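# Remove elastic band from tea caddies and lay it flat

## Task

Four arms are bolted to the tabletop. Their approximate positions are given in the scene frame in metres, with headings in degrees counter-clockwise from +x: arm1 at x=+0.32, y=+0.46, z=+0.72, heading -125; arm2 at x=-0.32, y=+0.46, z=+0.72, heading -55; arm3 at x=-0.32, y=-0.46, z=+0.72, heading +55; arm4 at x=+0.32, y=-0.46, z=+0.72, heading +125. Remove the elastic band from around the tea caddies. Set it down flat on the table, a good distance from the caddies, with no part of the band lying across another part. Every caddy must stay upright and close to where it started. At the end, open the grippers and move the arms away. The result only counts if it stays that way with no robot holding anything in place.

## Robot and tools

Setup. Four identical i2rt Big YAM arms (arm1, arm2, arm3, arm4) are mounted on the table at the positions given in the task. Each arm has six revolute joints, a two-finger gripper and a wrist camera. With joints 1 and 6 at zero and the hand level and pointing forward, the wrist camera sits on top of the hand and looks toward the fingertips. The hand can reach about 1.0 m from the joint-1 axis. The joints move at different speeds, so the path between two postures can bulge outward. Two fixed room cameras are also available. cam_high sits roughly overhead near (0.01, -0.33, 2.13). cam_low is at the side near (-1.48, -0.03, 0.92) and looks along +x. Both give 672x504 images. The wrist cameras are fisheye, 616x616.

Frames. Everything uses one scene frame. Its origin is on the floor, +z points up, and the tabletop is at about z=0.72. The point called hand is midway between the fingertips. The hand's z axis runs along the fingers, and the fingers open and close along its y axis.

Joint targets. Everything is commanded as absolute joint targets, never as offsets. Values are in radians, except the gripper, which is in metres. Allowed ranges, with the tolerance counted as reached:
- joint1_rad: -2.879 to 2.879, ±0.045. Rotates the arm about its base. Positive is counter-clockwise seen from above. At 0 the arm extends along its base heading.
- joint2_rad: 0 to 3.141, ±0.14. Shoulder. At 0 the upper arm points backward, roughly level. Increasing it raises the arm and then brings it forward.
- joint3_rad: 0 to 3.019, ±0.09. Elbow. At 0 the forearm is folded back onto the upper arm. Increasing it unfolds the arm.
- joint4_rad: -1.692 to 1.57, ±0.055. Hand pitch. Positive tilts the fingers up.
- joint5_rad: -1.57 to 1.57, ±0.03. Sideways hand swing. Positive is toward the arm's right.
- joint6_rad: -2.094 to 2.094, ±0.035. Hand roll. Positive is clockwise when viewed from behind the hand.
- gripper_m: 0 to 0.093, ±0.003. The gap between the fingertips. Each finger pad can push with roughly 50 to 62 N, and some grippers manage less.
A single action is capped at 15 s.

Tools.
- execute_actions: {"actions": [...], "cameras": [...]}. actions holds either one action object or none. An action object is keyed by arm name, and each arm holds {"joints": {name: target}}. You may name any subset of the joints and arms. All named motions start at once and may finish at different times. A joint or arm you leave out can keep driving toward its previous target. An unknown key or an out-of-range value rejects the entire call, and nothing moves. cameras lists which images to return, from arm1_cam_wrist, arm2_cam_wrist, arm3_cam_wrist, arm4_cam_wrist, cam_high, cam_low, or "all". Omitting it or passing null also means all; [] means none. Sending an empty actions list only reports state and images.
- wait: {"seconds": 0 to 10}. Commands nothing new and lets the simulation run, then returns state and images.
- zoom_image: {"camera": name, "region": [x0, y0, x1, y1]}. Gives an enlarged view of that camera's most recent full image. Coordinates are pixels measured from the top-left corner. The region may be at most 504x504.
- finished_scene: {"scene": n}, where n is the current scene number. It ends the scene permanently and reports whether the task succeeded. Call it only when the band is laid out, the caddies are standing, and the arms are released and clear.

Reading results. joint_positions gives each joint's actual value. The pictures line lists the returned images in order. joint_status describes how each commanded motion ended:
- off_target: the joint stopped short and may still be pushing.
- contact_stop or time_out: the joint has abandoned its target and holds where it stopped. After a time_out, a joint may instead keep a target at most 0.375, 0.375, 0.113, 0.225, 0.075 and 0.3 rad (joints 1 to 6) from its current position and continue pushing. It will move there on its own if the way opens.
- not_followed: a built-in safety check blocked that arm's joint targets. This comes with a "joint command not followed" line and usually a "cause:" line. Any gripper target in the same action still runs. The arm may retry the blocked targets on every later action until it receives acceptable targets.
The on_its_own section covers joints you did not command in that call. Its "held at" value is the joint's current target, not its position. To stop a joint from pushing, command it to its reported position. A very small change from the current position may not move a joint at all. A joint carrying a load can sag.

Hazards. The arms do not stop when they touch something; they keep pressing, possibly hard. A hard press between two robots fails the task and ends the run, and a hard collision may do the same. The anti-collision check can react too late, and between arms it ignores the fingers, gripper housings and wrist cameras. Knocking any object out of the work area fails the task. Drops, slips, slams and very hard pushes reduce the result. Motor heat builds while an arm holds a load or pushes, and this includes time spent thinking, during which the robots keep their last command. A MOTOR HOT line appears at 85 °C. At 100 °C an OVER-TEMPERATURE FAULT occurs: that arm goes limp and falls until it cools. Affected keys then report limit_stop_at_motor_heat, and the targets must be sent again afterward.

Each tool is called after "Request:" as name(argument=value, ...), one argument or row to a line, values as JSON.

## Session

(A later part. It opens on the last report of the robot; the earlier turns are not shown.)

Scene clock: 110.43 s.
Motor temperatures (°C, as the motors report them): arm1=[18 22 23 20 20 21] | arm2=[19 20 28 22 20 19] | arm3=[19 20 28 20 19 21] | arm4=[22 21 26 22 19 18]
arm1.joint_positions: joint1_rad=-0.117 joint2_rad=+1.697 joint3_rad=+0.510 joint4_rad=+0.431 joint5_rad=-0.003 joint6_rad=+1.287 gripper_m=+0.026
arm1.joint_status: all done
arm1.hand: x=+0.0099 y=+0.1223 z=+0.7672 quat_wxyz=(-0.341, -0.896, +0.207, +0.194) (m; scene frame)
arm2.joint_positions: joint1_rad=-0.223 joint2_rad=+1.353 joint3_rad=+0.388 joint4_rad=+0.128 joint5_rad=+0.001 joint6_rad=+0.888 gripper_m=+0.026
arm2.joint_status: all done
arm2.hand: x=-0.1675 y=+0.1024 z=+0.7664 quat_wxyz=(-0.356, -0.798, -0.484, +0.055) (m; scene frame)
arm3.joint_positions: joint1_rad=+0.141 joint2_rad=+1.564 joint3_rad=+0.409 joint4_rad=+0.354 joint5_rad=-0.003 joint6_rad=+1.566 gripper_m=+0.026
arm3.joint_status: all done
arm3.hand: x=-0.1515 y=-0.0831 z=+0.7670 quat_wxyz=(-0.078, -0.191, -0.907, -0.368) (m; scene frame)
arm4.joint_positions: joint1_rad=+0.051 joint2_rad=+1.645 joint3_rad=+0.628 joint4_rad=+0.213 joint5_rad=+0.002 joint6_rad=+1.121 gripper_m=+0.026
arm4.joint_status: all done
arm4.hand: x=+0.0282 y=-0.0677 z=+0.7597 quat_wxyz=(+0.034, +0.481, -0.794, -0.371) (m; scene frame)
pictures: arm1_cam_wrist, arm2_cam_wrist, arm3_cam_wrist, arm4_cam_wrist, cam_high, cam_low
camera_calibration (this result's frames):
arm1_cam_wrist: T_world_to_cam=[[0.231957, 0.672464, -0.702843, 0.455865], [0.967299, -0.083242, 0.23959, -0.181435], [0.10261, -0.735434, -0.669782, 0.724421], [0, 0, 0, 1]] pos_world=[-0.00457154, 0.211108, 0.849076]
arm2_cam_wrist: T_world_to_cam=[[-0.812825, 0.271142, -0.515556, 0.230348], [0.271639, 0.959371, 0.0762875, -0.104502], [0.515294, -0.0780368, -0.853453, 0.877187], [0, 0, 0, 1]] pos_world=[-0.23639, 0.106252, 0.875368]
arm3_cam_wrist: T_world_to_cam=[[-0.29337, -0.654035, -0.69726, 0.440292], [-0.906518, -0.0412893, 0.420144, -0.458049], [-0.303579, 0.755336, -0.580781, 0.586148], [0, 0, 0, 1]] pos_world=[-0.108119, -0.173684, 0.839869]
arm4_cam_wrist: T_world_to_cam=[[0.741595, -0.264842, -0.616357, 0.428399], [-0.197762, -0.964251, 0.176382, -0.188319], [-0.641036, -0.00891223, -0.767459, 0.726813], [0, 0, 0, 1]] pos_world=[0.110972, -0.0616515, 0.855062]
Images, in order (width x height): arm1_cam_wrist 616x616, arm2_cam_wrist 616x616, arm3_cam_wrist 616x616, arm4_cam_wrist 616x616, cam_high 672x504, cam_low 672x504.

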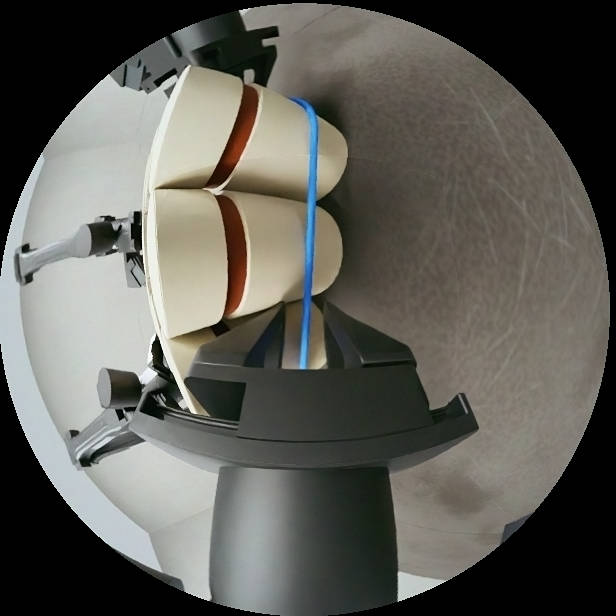

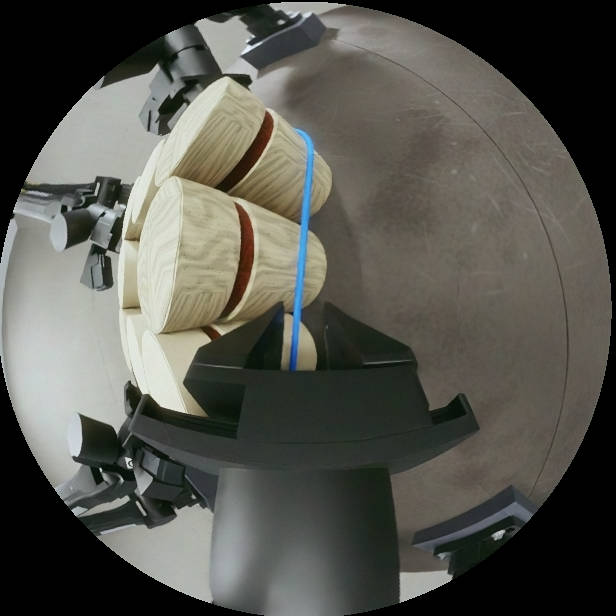

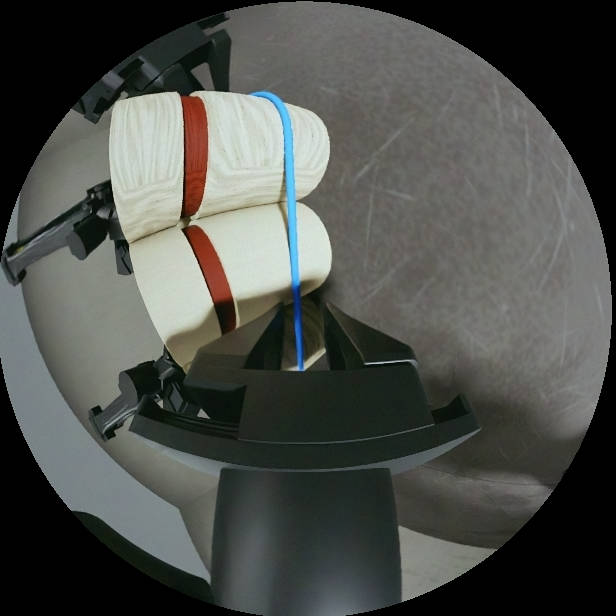

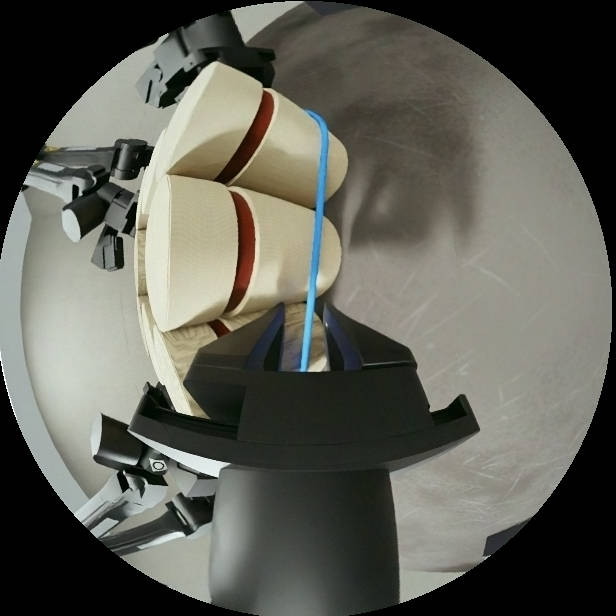

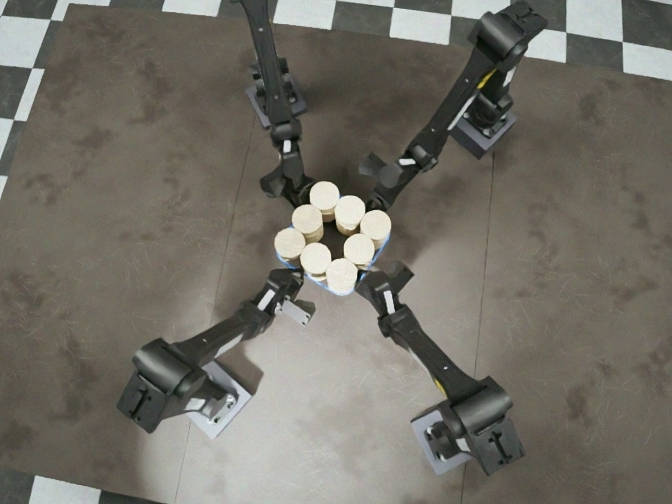

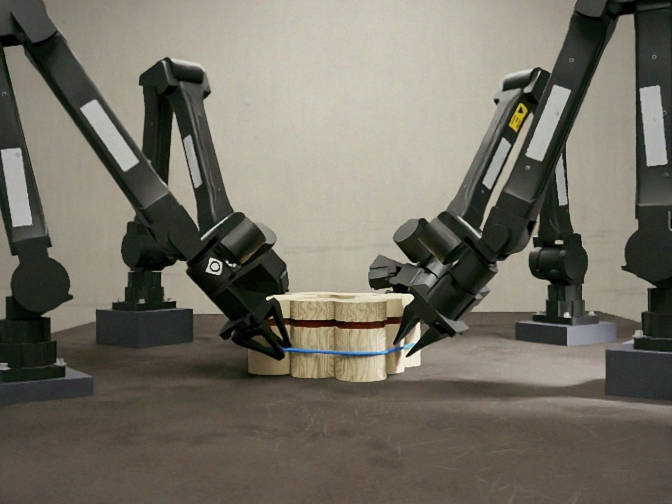

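Caddies are being lightly nudged, so the tips are in. Close.

Request:
execute_actions(
  actions=[
    {"arm1":{"joints":{"gripper_m":0}},"arm2":{"joints":{"gripper_m":0}},"arm3":{"joints":{"gripper_m":0}},"arm4":{"joints":{"gripper_m":0}}},
  ],
)

Scene clock: 115.77 s.
Motor temperatures (°C, as the motors report them): arm1=[18 22 23 20 20 21] | arm2=[19 20 28 22 20 19] | arm3=[19 20 28 20 19 21] | arm4=[22 21 26 22 19 18]
arm1.joint_positions: joint1_rad=-0.117 joint2_rad=+1.697 joint3_rad=+0.510 joint4_rad=+0.437 joint5_rad=-0.003 joint6_rad=+1.287 gripper_m=+0.002
arm1.joint_status: all done
arm1.hand: x=+0.0093 y=+0.1217 z=+0.7681 quat_wxyz=(-0.343, -0.895, +0.207, +0.196) (m; scene frame)
arm2.joint_positions: joint1_rad=-0.224 joint2_rad=+1.353 joint3_rad=+0.388 joint4_rad=+0.134 joint5_rad=+0.001 joint6_rad=+0.888 gripper_m=+0.002
arm2.joint_status: all done
arm2.hand: x=-0.1674 y=+0.1016 z=+0.7671 quat_wxyz=(-0.358, -0.797, -0.483, +0.055) (m; scene frame)
arm3.joint_positions: joint1_rad=+0.141 joint2_rad=+1.564 joint3_rad=+0.409 joint4_rad=+0.367 joint5_rad=-0.002 joint6_rad=+1.566 gripper_m=+0.001
arm3.joint_status: all done
arm3.hand: x=-0.1505 y=-0.0811 z=+0.7692 quat_wxyz=(-0.079, -0.190, -0.904, -0.374) (m; scene frame)
arm4.joint_positions: joint1_rad=+0.051 joint2_rad=+1.645 joint3_rad=+0.628 joint4_rad=+0.221 joint5_rad=+0.002 joint6_rad=+1.122 gripper_m=+0.002
arm4.joint_status: all done
arm4.hand: x=+0.0272 y=-0.0666 z=+0.7611 quat_wxyz=(+0.035, +0.480, -0.792, -0.375) (m; scene frame)
pictures: arm1_cam_wrist, arm2_cam_wrist, arm3_cam_wrist, arm4_cam_wrist, cam_high, cam_low
camera_calibration (this result's frames):
arm1_cam_wrist: T_world_to_cam=[[0.229387, 0.669701, -0.706316, 0.460154], [0.968162, -0.0822693, 0.23642, -0.178822], [0.100223, -0.73806, -0.66725, 0.723023], [0, 0, 0, 1]] pos_world=[-0.00488766, 0.210757, 0.849728]
arm2_cam_wrist: T_world_to_cam=[[-0.81165, 0.268868, -0.518589, 0.233799], [0.271798, 0.959646, 0.0721431, -0.100723], [0.517059, -0.0823966, -0.851975, 0.877267], [0, 0, 0, 1]] pos_world=[-0.23646, 0.106081, 0.875922]
arm3_cam_wrist: T_world_to_cam=[[-0.289661, -0.645722, -0.706499, 0.45182], [-0.908958, -0.0456404, 0.414382, -0.45424], [-0.299821, 0.762208, -0.573713, 0.581922], [0, 0, 0, 1]] pos_world=[-0.107538, -0.172527, 0.841296]
arm4_cam_wrist: T_world_to_cam=[[0.738217, -0.260879, -0.622076, 0.434994], [-0.196816, -0.965363, 0.171281, -0.183865], [-0.645213, -0.00400851, -0.763993, 0.725118], [0, 0, 0, 1]] pos_world=[0.110548, -0.0611095, 0.856077]
Images, in order (width x height): arm1_cam_wrist 616x616, arm2_cam_wrist 616x616, arm3_cam_wrist 616x616, arm4_cam_wrist 616x616, cam_high 672x504, cam_low 672x504.

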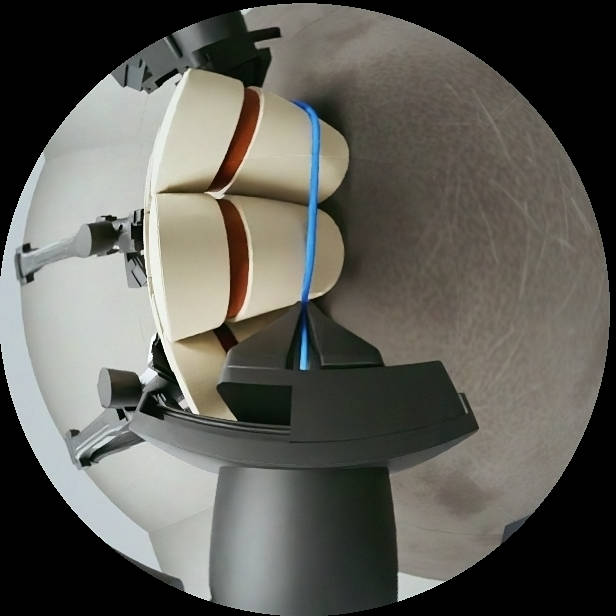

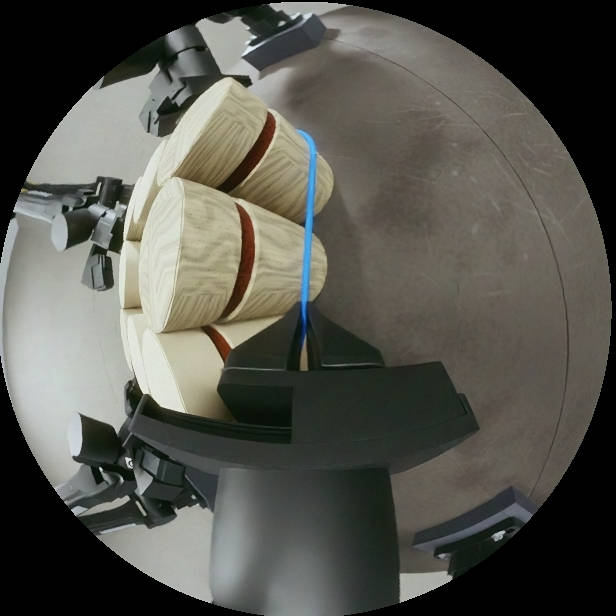

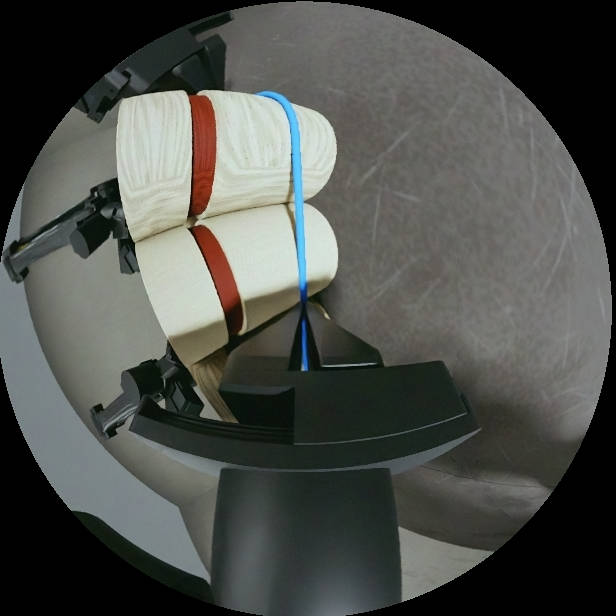

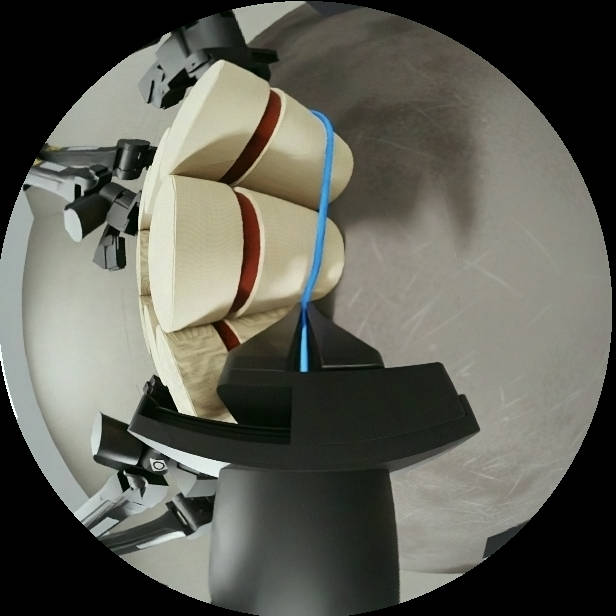

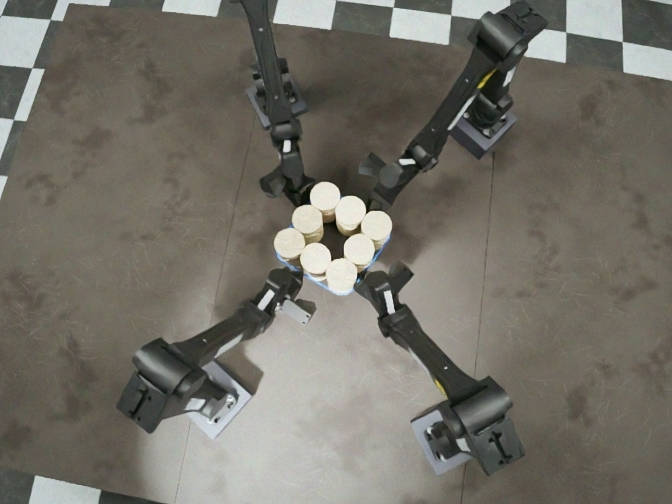

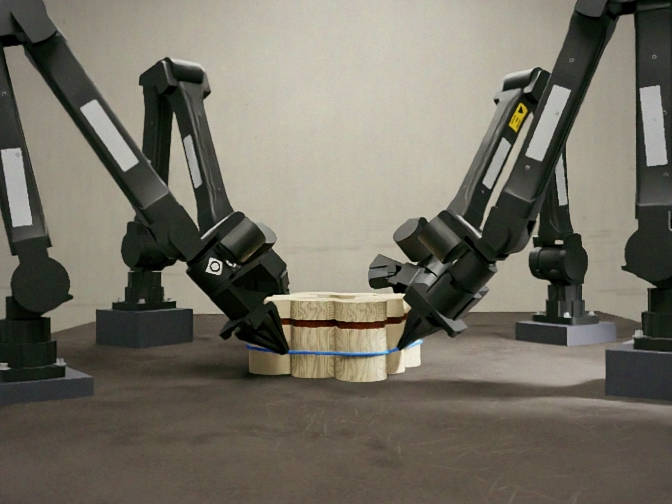

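Request:
execute_actions(
  actions=[
    {"arm1":{"joints":{"joint2_rad":1.6,"joint4_rad":0.21}},"arm2":{"joints":{"joint2_rad":1.255,"joint4_rad":-0.06}},"arm3":{"joints":{"joint2_rad":1.47,"joint4_rad":0.16}},"arm4":{"joints":{"joint2_rad":1.56,"joint4_rad":0.03}}},
  ],
)

Scene clock: 128.83 s.
Motor temperatures (°C, as the motors report them): arm1=[18 22 22 20 20 21] | arm2=[19 20 28 22 20 19] | arm3=[19 20 28 20 19 21] | arm4=[22 21 26 22 19 18]
arm1.joint_positions: joint1_rad=-0.117 joint2_rad=+1.599 joint3_rad=+0.510 joint4_rad=+0.228 joint5_rad=-0.003 joint6_rad=+1.288 gripper_m=+0.002
arm1.joint_status: all done
arm1.hand: x=+0.0243 y=+0.1380 z=+0.7746 quat_wxyz=(-0.299, -0.915, +0.212, +0.170) (m; scene frame)
arm2.joint_positions: joint1_rad=-0.224 joint2_rad=+1.255 joint3_rad=+0.388 joint4_rad=-0.041 joint5_rad=-0.002 joint6_rad=+0.889 gripper_m=+0.002
arm2.joint_status: all done
arm2.hand: x=-0.1757 y=+0.1224 z=+0.7743 quat_wxyz=(-0.323, -0.808, -0.490, +0.049) (m; scene frame)
arm3.joint_positions: joint1_rad=+0.141 joint2_rad=+1.474 joint3_rad=+0.409 joint4_rad=+0.186 joint5_rad=-0.002 joint6_rad=+1.566 gripper_m=+0.001
arm3.joint_status: all done
arm3.hand: x=-0.1587 y=-0.0994 z=+0.7738 quat_wxyz=(-0.070, -0.194, -0.920, -0.332) (m; scene frame)
arm4.joint_positions: joint1_rad=+0.051 joint2_rad=+1.565 joint3_rad=+0.628 joint4_rad=+0.046 joint5_rad=+0.002 joint6_rad=+1.122 gripper_m=+0.002
arm4.joint_status: all done
arm4.hand: x=+0.0405 y=-0.0844 z=+0.7692 quat_wxyz=(+0.031, +0.489, -0.807, -0.330) (m; scene frame)
pictures: arm1_cam_wrist, arm2_cam_wrist, arm3_cam_wrist, arm4_cam_wrist, cam_high, cam_low
camera_calibration (this result's frames):
arm1_cam_wrist: T_world_to_cam=[[0.280797, 0.723826, -0.630261, 0.382751], [0.947734, -0.105455, 0.301129, -0.239986], [0.151501, -0.681877, -0.715606, 0.766331], [0, 0, 0, 1]] pos_world=[0.00386781, 0.22019, 0.861891]
arm2_cam_wrist: T_world_to_cam=[[-0.825706, 0.30442, -0.474909, 0.184521], [0.274568, 0.952317, 0.133061, -0.164657], [0.49277, -0.0205255, -0.869918, 0.891457], [0, 0, 0, 1]] pos_world=[-0.241713, 0.118932, 0.885034]
arm3_cam_wrist: T_world_to_cam=[[-0.314912, -0.701406, -0.639422, 0.37938], [-0.892703, -0.0099211, 0.450535, -0.486312], [-0.322352, 0.712693, -0.623023, 0.625674], [0, 0, 0, 1]] pos_world=[-0.112974, -0.18464, 0.851494]
arm4_cam_wrist: T_world_to_cam=[[0.771805, -0.305957, -0.557411, 0.370665], [-0.208162, -0.949897, 0.233161, -0.245741], [-0.600821, -0.0639228, -0.796824, 0.758187], [0, 0, 0, 1]] pos_world=[0.1183, -0.0715557, 0.868052]
Images, in order (width x height): arm1_cam_wrist 616x616, arm2_cam_wrist 616x616, arm3_cam_wrist 616x616, arm4_cam_wrist 616x616, cam_high 672x504, cam_low 672x504.

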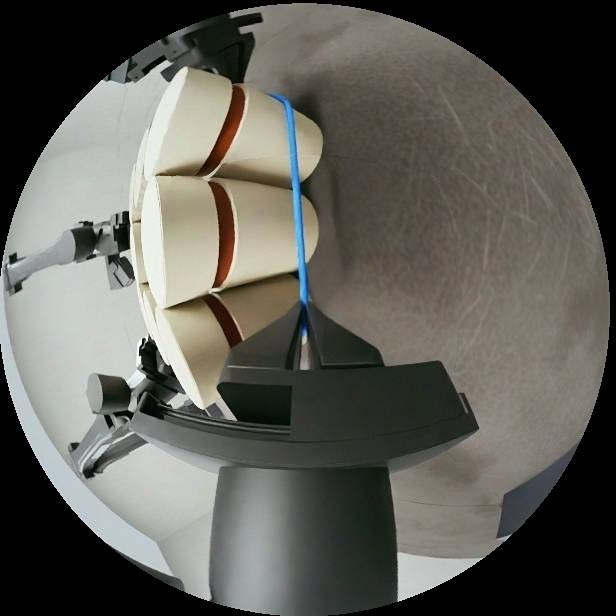

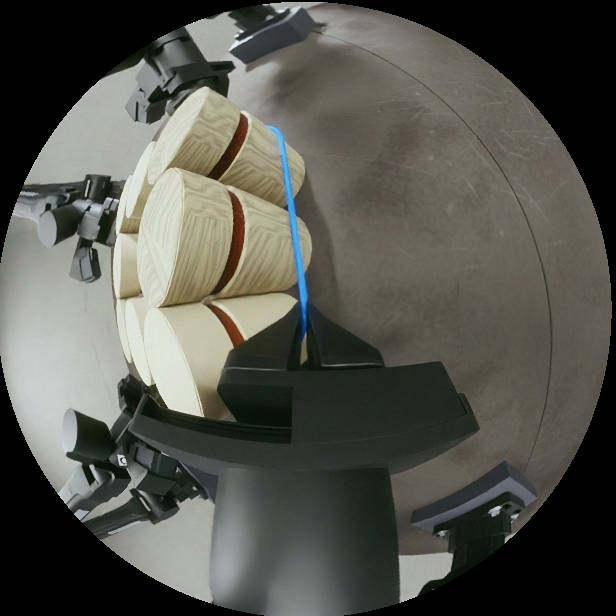

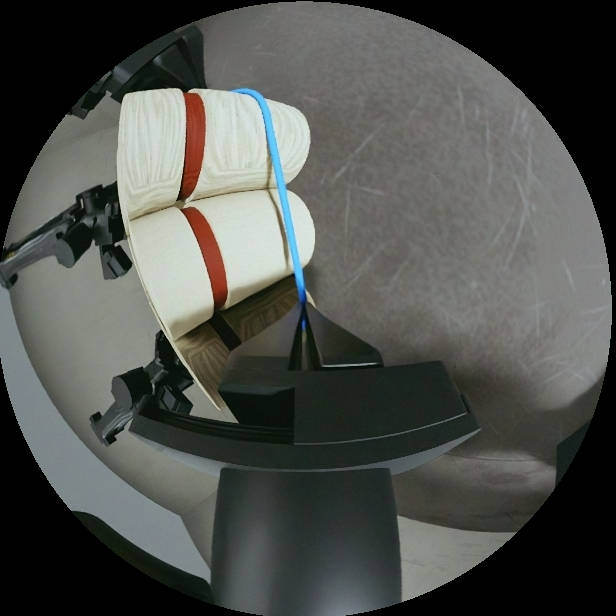

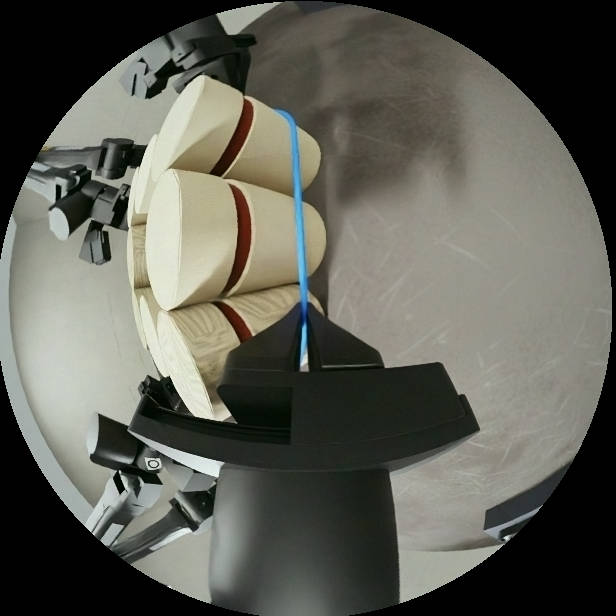

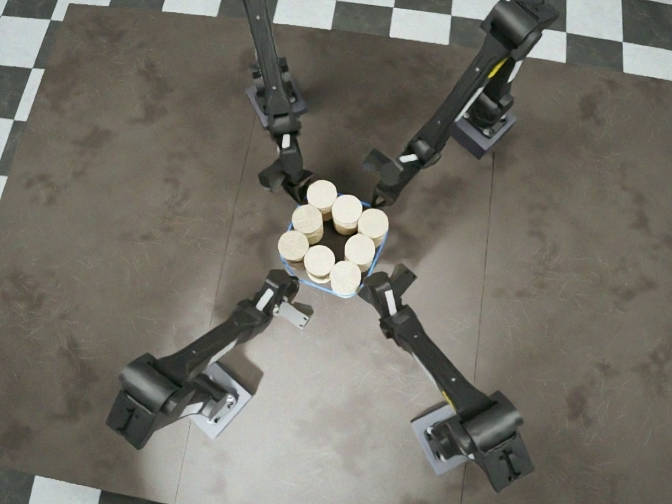

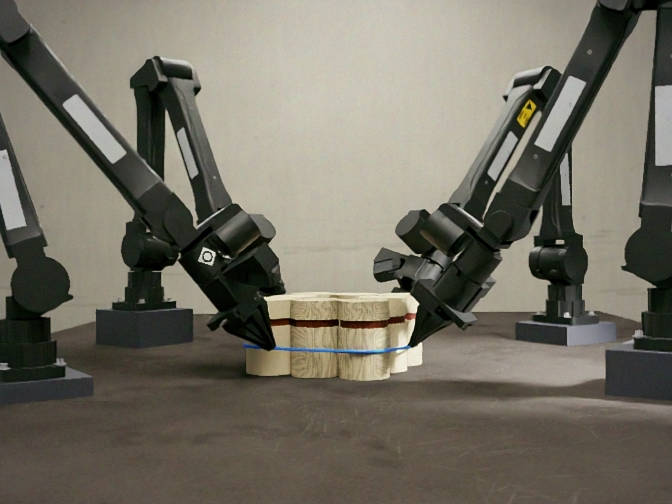

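Request:
execute_actions(
  actions=[
    {"arm1":{"joints":{"joint1_rad":0.0,"joint2_rad":1.503,"joint3_rad":0.445,"joint4_rad":0.165}},"arm2":{"joints":{"joint1_rad":-0.16,"joint2_rad":1.08,"joint3_rad":0.29,"joint4_rad":-0.12}},"arm3":{"joints":{"joint1_rad":0.28,"joint2_rad":1.43,"joint4_rad":0.11}},"arm4":{"joints":{"joint1_rad":0.13,"joint2_rad":1.45,"joint3_rad":0.535,"joint4_rad":0.012}}},
  ],
  cameras=["cam_high","cam_low"],
)

Request:
zoom_image(
  camera="cam_high",
  region=[250,160,430,320],
)

Scene clock: 143.97 s.
Motor temperatures (°C, as the motors report them): arm1=[18 22 22 20 20 21] | arm2=[19 20 28 22 20 19] | arm3=[19 20 28 20 19 21] | arm4=[22 21 26 22 19 18]
arm1.joint_positions: joint1_rad=-0.012 joint2_rad=+1.494 joint3_rad=+0.472 joint4_rad=+0.192 joint5_rad=+0.007 joint6_rad=+1.292 gripper_m=+0.002
arm1.joint_status: all done
arm1.hand: x=+0.0652 y=+0.1191 z=+0.7985 quat_wxyz=(-0.318, -0.919, +0.167, +0.164) (m; scene frame)
arm2.joint_positions: joint1_rad=-0.154 joint2_rad=+1.073 joint3_rad=+0.316 joint4_rad=-0.092 joint5_rad=-0.009 joint6_rad=+0.893 gripper_m=+0.002
arm2.joint_status: all done
arm2.hand: x=-0.1633 y=+0.1576 z=+0.7961 quat_wxyz=(-0.352, -0.783, -0.512, +0.037) (m; scene frame)
arm3.joint_positions: joint1_rad=+0.261 joint2_rad=+1.437 joint3_rad=+0.424 joint4_rad=+0.140 joint5_rad=+0.013 joint6_rad=+1.568 gripper_m=+0.001
arm3.joint_status: all done
arm3.hand: x=-0.1992 y=-0.0801 z=+0.7856 quat_wxyz=(-0.057, -0.142, -0.929, -0.337) (m; scene frame)
arm4.joint_positions: joint1_rad=+0.123 joint2_rad=+1.449 joint3_rad=+0.553 joint4_rad=+0.036 joint5_rad=+0.005 joint6_rad=+1.125 gripper_m=+0.002
arm4.joint_status: all done
arm4.hand: x=+0.0316 y=-0.1247 z=+0.7889 quat_wxyz=(+0.043, +0.513, -0.785, -0.344) (m; scene frame)
pictures: cam_high, cam_low
Images, in order (width x height): cam_high 672x504, cam_low 672x504.

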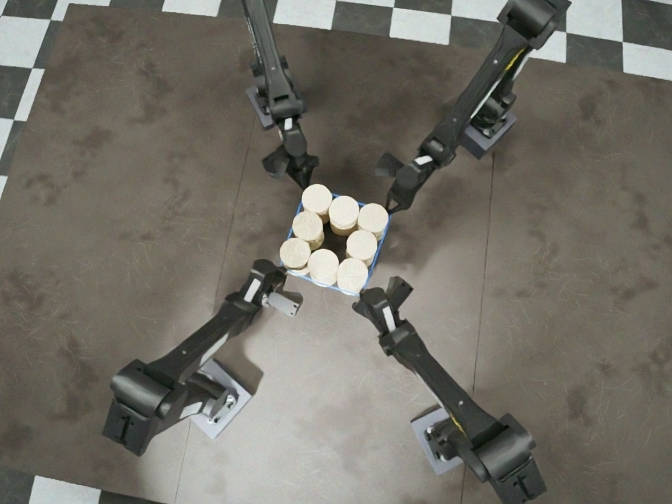

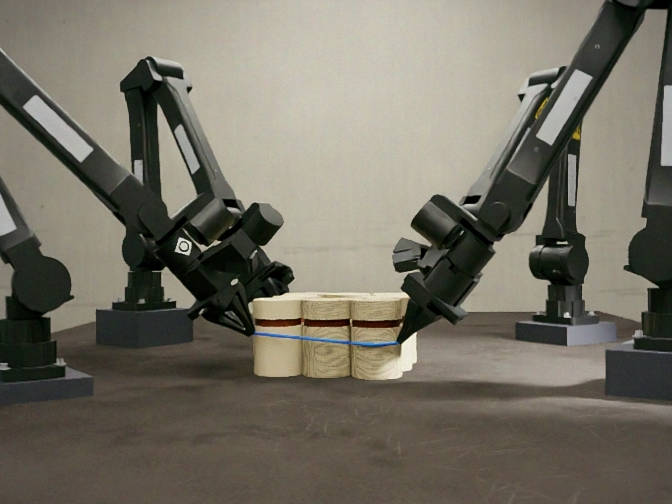

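Region (250, 160, 430, 320) of cam_high's 672x504 image, scaled by 2.800, with more detail than that image has.

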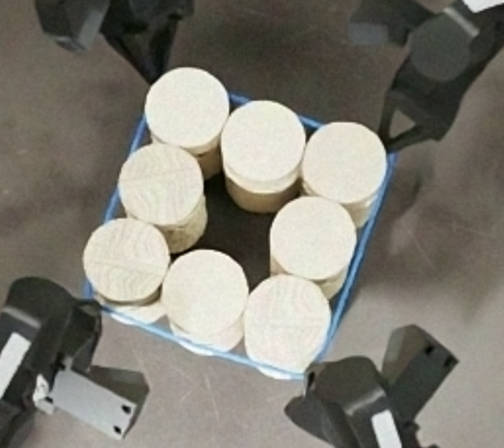

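Request:
execute_actions(
  actions=[
    {"arm1":{"joints":{"joint1_rad":0.11,"joint2_rad":1.53}},"arm2":{"joints":{"joint1_rad":-0.05,"joint2_rad":1.115}},"arm3":{"joints":{"joint1_rad":0.40}},"arm4":{"joints":{"joint1_rad":0.23}}},
  ],
  cameras=["cam_high","cam_low"],
)

Request:
zoom_image(
  camera="cam_high",
  region=[250,160,430,320],
)

Scene clock: 163.73 s.
Motor temperatures (°C, as the motors report them): arm1=[18 22 22 20 20 21] | arm2=[19 20 27 21 20 19] | arm3=[19 20 27 19 20 21] | arm4=[22 21 25 22 19 18]
arm1.joint_positions: joint1_rad=+0.077 joint2_rad=+1.505 joint3_rad=+0.476 joint4_rad=+0.192 joint5_rad=+0.021 joint6_rad=+1.297 gripper_m=+0.002
arm1.joint_status: all done
arm1.hand: x=+0.0942 y=+0.0981 z=+0.7956 quat_wxyz=(-0.321, -0.926, +0.131, +0.153) (m; scene frame)
arm2.joint_positions: joint1_rad=-0.041 joint2_rad=+1.100 joint3_rad=+0.316 joint4_rad=-0.092 joint5_rad=-0.015 joint6_rad=+0.895 gripper_m=+0.002
arm2.joint_status: all done
arm2.hand: x=-0.1308 y=+0.1796 z=+0.7870 quat_wxyz=(-0.340, -0.757, -0.558, +0.013) (m; scene frame)
arm3.joint_positions: joint1_rad=+0.396 joint2_rad=+1.437 joint3_rad=+0.419 joint4_rad=+0.123 joint5_rad=+0.001 joint6_rad=+1.569 gripper_m=+0.000
arm3.joint_status: all done
arm3.hand: x=-0.2545 y=-0.0726 z=+0.7813 quat_wxyz=(-0.028, -0.078, -0.940, -0.331) (m; scene frame)
arm4.joint_positions: joint1_rad=+0.200 joint2_rad=+1.449 joint3_rad=+0.545 joint4_rad=+0.033 joint5_rad=+0.030 joint6_rad=+1.126 gripper_m=+0.002
arm4.joint_status: all done
arm4.hand: x=+0.0127 y=-0.1479 z=+0.7854 quat_wxyz=(+0.045, +0.540, -0.769, -0.339) (m; scene frame)
pictures: cam_high, cam_low
Images, in order (width x height): cam_high 672x504, cam_low 672x504.

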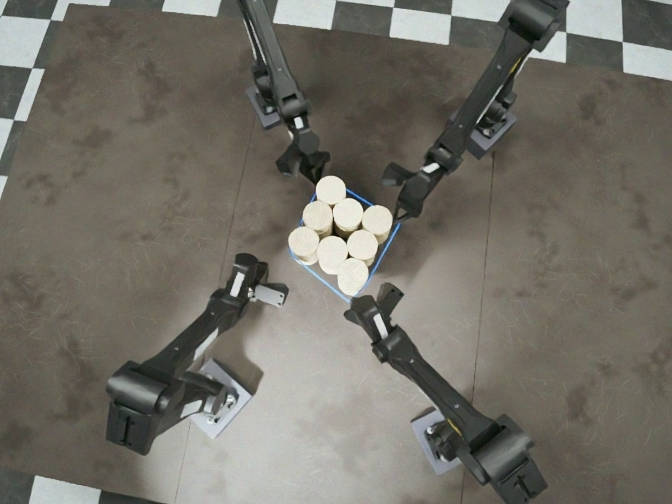

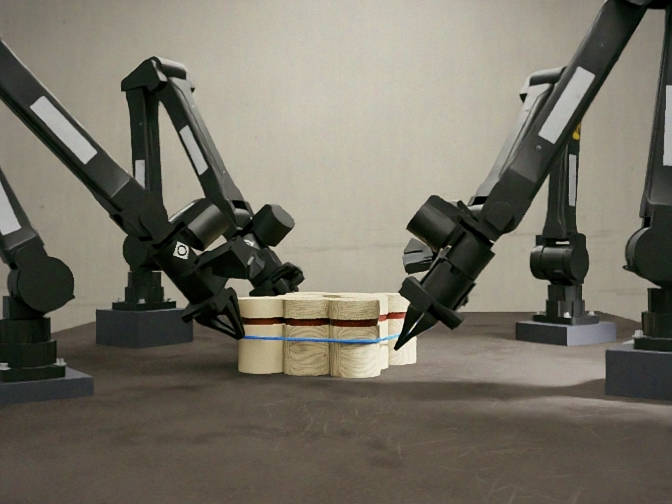

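Region (250, 160, 430, 320) of cam_high's 672x504 image, scaled by 2.800, with more detail than that image has.

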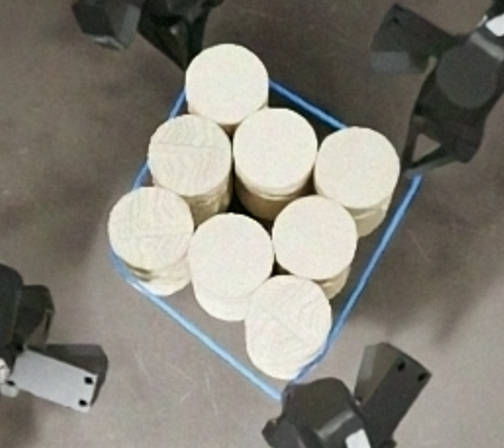

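Request:
execute_actions(
  actions=[
    {"arm3":{"joints":{"joint1_rad":0.055,"joint2_rad":1.37,"gripper_m":0.03}}},
  ],
  cameras=["arm3_cam_wrist","cam_high","cam_low"],
)

Scene clock: 184.43 s.
Motor temperatures (°C, as the motors report them): arm1=[18 21 22 20 21 21] | arm2=[19 20 27 21 20 19] | arm3=[19 20 27 20 19 21] | arm4=[22 21 25 22 20 18]
arm1.joint_positions: joint1_rad=+0.077 joint2_rad=+1.505 joint3_rad=+0.476 joint4_rad=+0.192 joint5_rad=+0.021 joint6_rad=+1.297 gripper_m=+0.002
arm1.joint_status: not commanded
arm1.hand: x=+0.0942 y=+0.0981 z=+0.7956 quat_wxyz=(-0.321, -0.926, +0.131, +0.153) (m; scene frame)
arm2.joint_positions: joint1_rad=-0.041 joint2_rad=+1.100 joint3_rad=+0.316 joint4_rad=-0.092 joint5_rad=-0.015 joint6_rad=+0.895 gripper_m=+0.002
arm2.joint_status: not commanded
arm2.hand: x=-0.1308 y=+0.1796 z=+0.7870 quat_wxyz=(-0.340, -0.757, -0.558, +0.013) (m; scene frame)
arm3.joint_positions: joint1_rad=+0.060 joint2_rad=+1.377 joint3_rad=+0.419 joint4_rad=+0.122 joint5_rad=+0.000 joint6_rad=+1.569 gripper_m=+0.030
arm3.joint_status: all done
arm3.hand: x=-0.1271 y=-0.1097 z=+0.8032 quat_wxyz=(-0.089, -0.231, -0.904, -0.348) (m; scene frame)
arm4.joint_positions: joint1_rad=+0.200 joint2_rad=+1.449 joint3_rad=+0.545 joint4_rad=+0.033 joint5_rad=+0.030 joint6_rad=+1.126 gripper_m=+0.002
arm4.joint_status: not commanded
arm4.hand: x=+0.0127 y=-0.1479 z=+0.7854 quat_wxyz=(+0.045, +0.540, -0.769, -0.339) (m; scene frame)
pictures: arm3_cam_wrist, cam_high, cam_low
camera_calibration (this result's frames):
arm3_cam_wrist: T_world_to_cam=[[-0.360243, -0.64801, -0.67105, 0.426413], [-0.899328, 0.0501169, 0.434394, -0.452708], [-0.247861, 0.759981, -0.600828, 0.658375], [0, 0, 0, 1]] pos_world=[-0.0903352, -0.201344, 0.878368]
Images, in order (width x height): arm3_cam_wrist 616x616, cam_high 672x504, cam_low 672x504.

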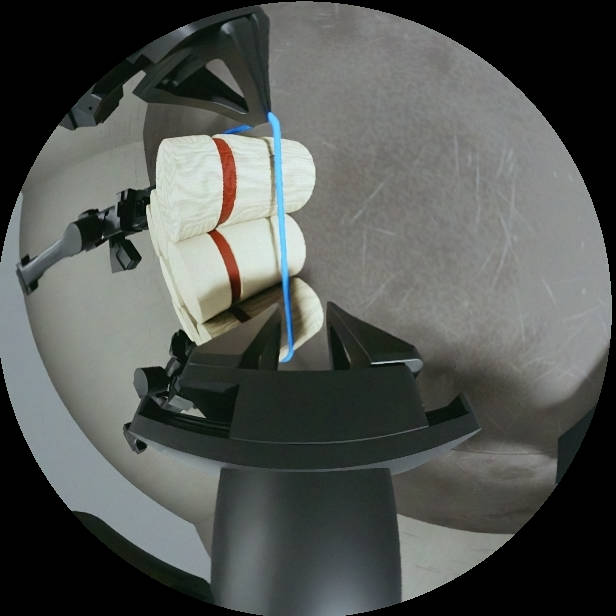

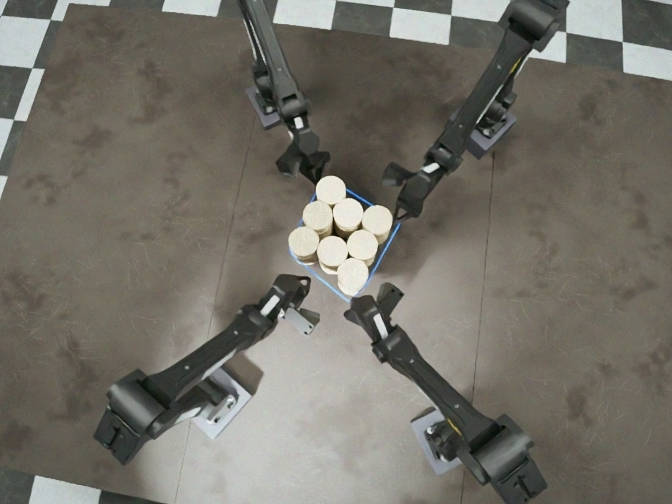

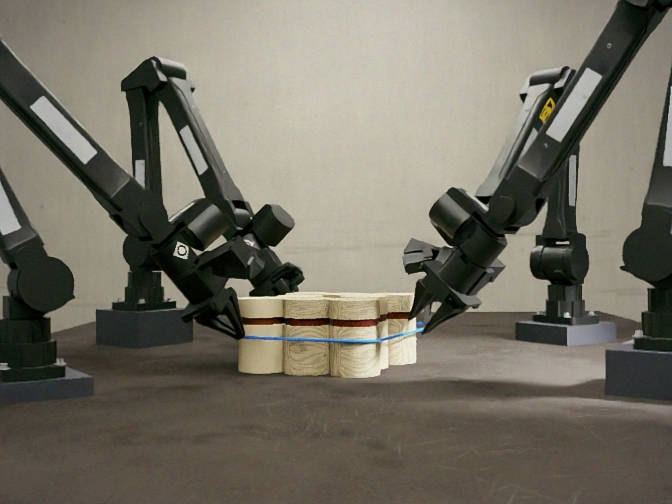

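Request:
execute_actions(
  actions=[
    {"arm3":{"joints":{"joint1_rad":0.03,"joint2_rad":1.52,"joint4_rad":0.39}}},
  ],
  cameras=["arm3_cam_wrist","cam_high","cam_low"],
)

Request:
zoom_image(
  camera="cam_high",
  region=[250,160,430,320],
)

Scene clock: 193.53 s.
Motor temperatures (°C, as the motors report them): arm1=[18 21 22 20 21 21] | arm2=[19 20 27 21 20 19] | arm3=[19 20 27 20 19 21] | arm4=[22 21 25 22 20 18]
arm1.joint_positions: joint1_rad=+0.077 joint2_rad=+1.505 joint3_rad=+0.476 joint4_rad=+0.192 joint5_rad=+0.021 joint6_rad=+1.297 gripper_m=+0.002
arm1.joint_status: not commanded
arm1.hand: x=+0.0942 y=+0.0981 z=+0.7956 quat_wxyz=(-0.321, -0.926, +0.131, +0.153) (m; scene frame)
arm2.joint_positions: joint1_rad=-0.041 joint2_rad=+1.100 joint3_rad=+0.316 joint4_rad=-0.092 joint5_rad=-0.015 joint6_rad=+0.895 gripper_m=+0.002
arm2.joint_status: not commanded
arm2.hand: x=-0.1308 y=+0.1796 z=+0.7870 quat_wxyz=(-0.340, -0.757, -0.558, +0.013) (m; scene frame)
arm3.joint_positions: joint1_rad=+0.040 joint2_rad=+1.510 joint3_rad=+0.419 joint4_rad=+0.369 joint5_rad=+0.000 joint6_rad=+1.569 gripper_m=+0.030
arm3.joint_status: all done
arm3.hand: x=-0.1063 y=-0.0899 z=+0.7945 quat_wxyz=(-0.106, -0.235, -0.880, -0.398) (m; scene frame)
arm4.joint_positions: joint1_rad=+0.200 joint2_rad=+1.449 joint3_rad=+0.545 joint4_rad=+0.033 joint5_rad=+0.030 joint6_rad=+1.126 gripper_m=+0.002
arm4.joint_status: not commanded
arm4.hand: x=+0.0127 y=-0.1479 z=+0.7854 quat_wxyz=(+0.045, +0.540, -0.769, -0.339) (m; scene frame)
pictures: arm3_cam_wrist, cam_high, cam_low
camera_calibration (this result's frames):
arm3_cam_wrist: T_world_to_cam=[[-0.332558, -0.569702, -0.751561, 0.514847], [-0.921671, 0.0274827, 0.386998, -0.398001], [-0.199818, 0.821392, -0.534218, 0.600886], [0, 0, 0, 1]] pos_world=[-0.0755414, -0.189315, 0.861968]
Images, in order (width x height): arm3_cam_wrist 616x616, cam_high 672x504, cam_low 672x504.

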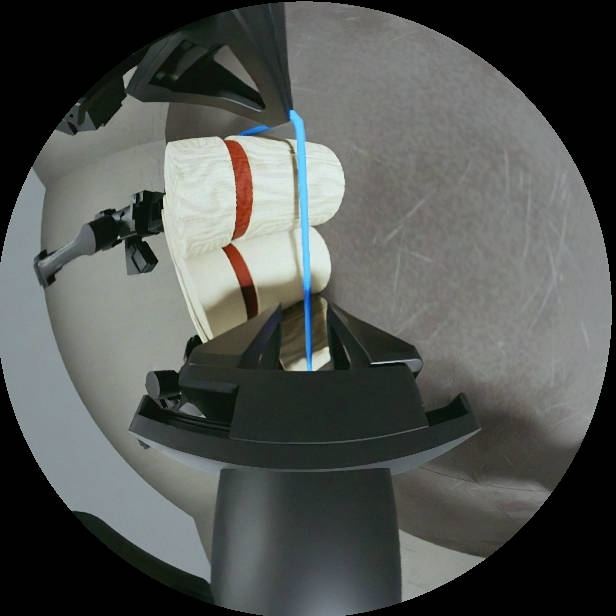

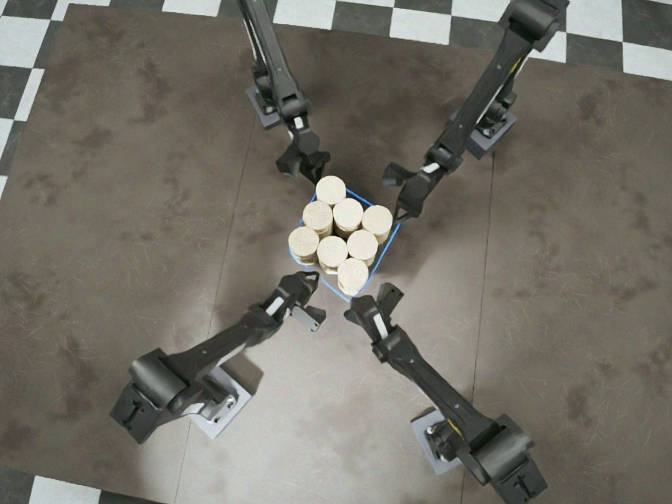

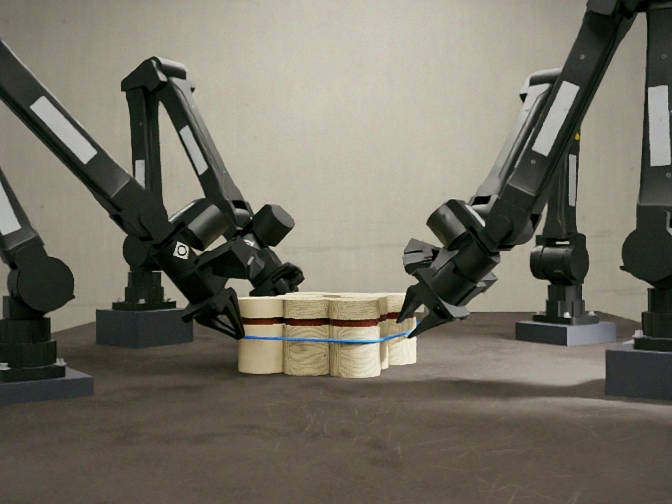

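Region (250, 160, 430, 320) of cam_high's 672x504 image, scaled by 2.800, with more detail than that image has.

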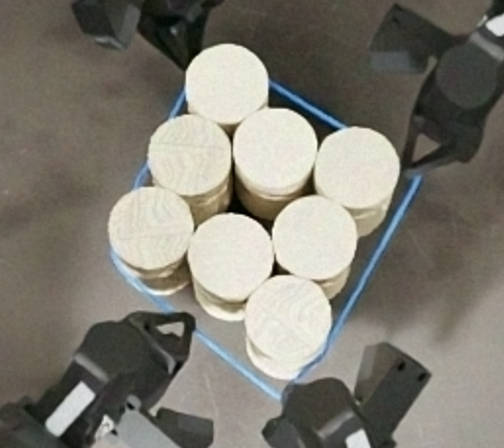

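Request:
execute_actions(
  actions=[
    {"arm3":{"joints":{"joint2_rad":1.645,"joint4_rad":0.575}}},
  ],
  cameras=["arm3_cam_wrist","cam_high","cam_low"],
)

Request:
zoom_image(
  camera="cam_high",
  region=[250,160,430,320],
)

Scene clock: 199.23 s.
Motor temperatures (°C, as the motors report them): arm1=[18 21 22 20 21 21] | arm2=[19 20 27 21 20 19] | arm3=[19 20 27 20 19 21] | arm4=[22 21 25 22 20 18]
arm1.joint_positions: joint1_rad=+0.077 joint2_rad=+1.505 joint3_rad=+0.476 joint4_rad=+0.192 joint5_rad=+0.021 joint6_rad=+1.297 gripper_m=+0.002
arm1.joint_status: not commanded
arm1.hand: x=+0.0942 y=+0.0981 z=+0.7956 quat_wxyz=(-0.321, -0.926, +0.131, +0.153) (m; scene frame)
arm2.joint_positions: joint1_rad=-0.041 joint2_rad=+1.100 joint3_rad=+0.316 joint4_rad=-0.092 joint5_rad=-0.015 joint6_rad=+0.895 gripper_m=+0.002
arm2.joint_status: not commanded
arm2.hand: x=-0.1308 y=+0.1796 z=+0.7870 quat_wxyz=(-0.340, -0.757, -0.558, +0.013) (m; scene frame)
arm3.joint_positions: joint1_rad=+0.040 joint2_rad=+1.633 joint3_rad=+0.419 joint4_rad=+0.554 joint5_rad=+0.000 joint6_rad=+1.569 gripper_m=+0.030
arm3.joint_status: all done
arm3.hand: x=-0.0997 y=-0.0783 z=+0.7788 quat_wxyz=(-0.114, -0.231, -0.868, -0.425) (m; scene frame)
arm4.joint_positions: joint1_rad=+0.200 joint2_rad=+1.449 joint3_rad=+0.545 joint4_rad=+0.033 joint5_rad=+0.030 joint6_rad=+1.126 gripper_m=+0.002
arm4.joint_status: not commanded
arm4.hand: x=+0.0127 y=-0.1479 z=+0.7854 quat_wxyz=(+0.045, +0.540, -0.769, -0.339) (m; scene frame)
pictures: arm3_cam_wrist, cam_high, cam_low
camera_calibration (this result's frames):
arm3_cam_wrist: T_world_to_cam=[[-0.308655, -0.528103, -0.7911, 0.548368], [-0.933248, 0.0074294, 0.359156, -0.367164], [-0.183794, 0.849148, -0.495145, 0.557666], [0, 0, 0, 1]] pos_world=[-0.0709029, -0.181218, 0.841808]
Images, in order (width x height): arm3_cam_wrist 616x616, cam_high 672x504, cam_low 672x504.

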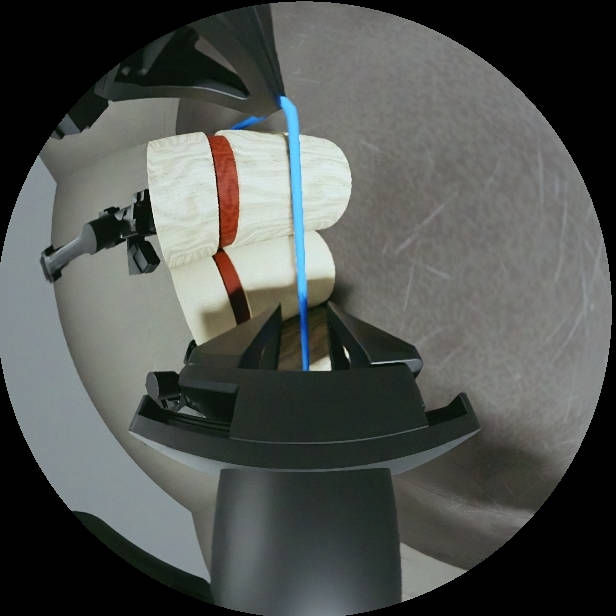

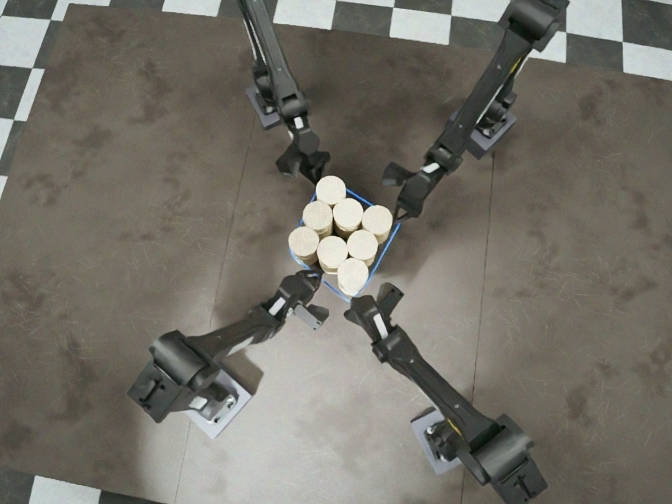

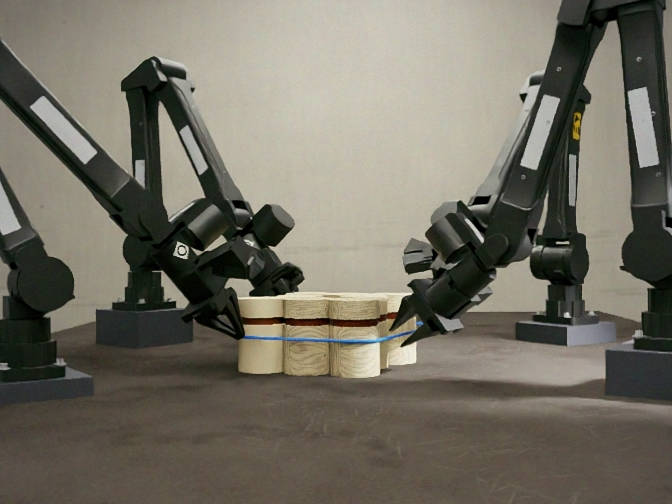

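Region (250, 160, 430, 320) of cam_high's 672x504 image, scaled by 2.800, with more detail than that image has.

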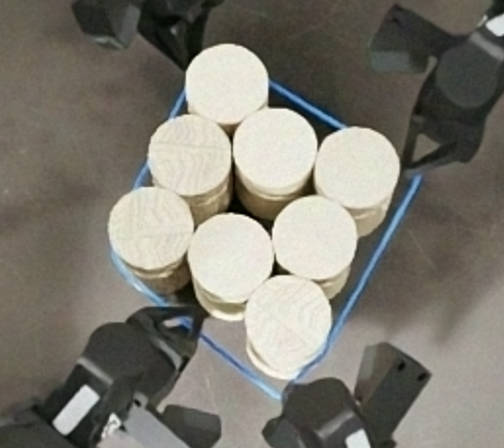

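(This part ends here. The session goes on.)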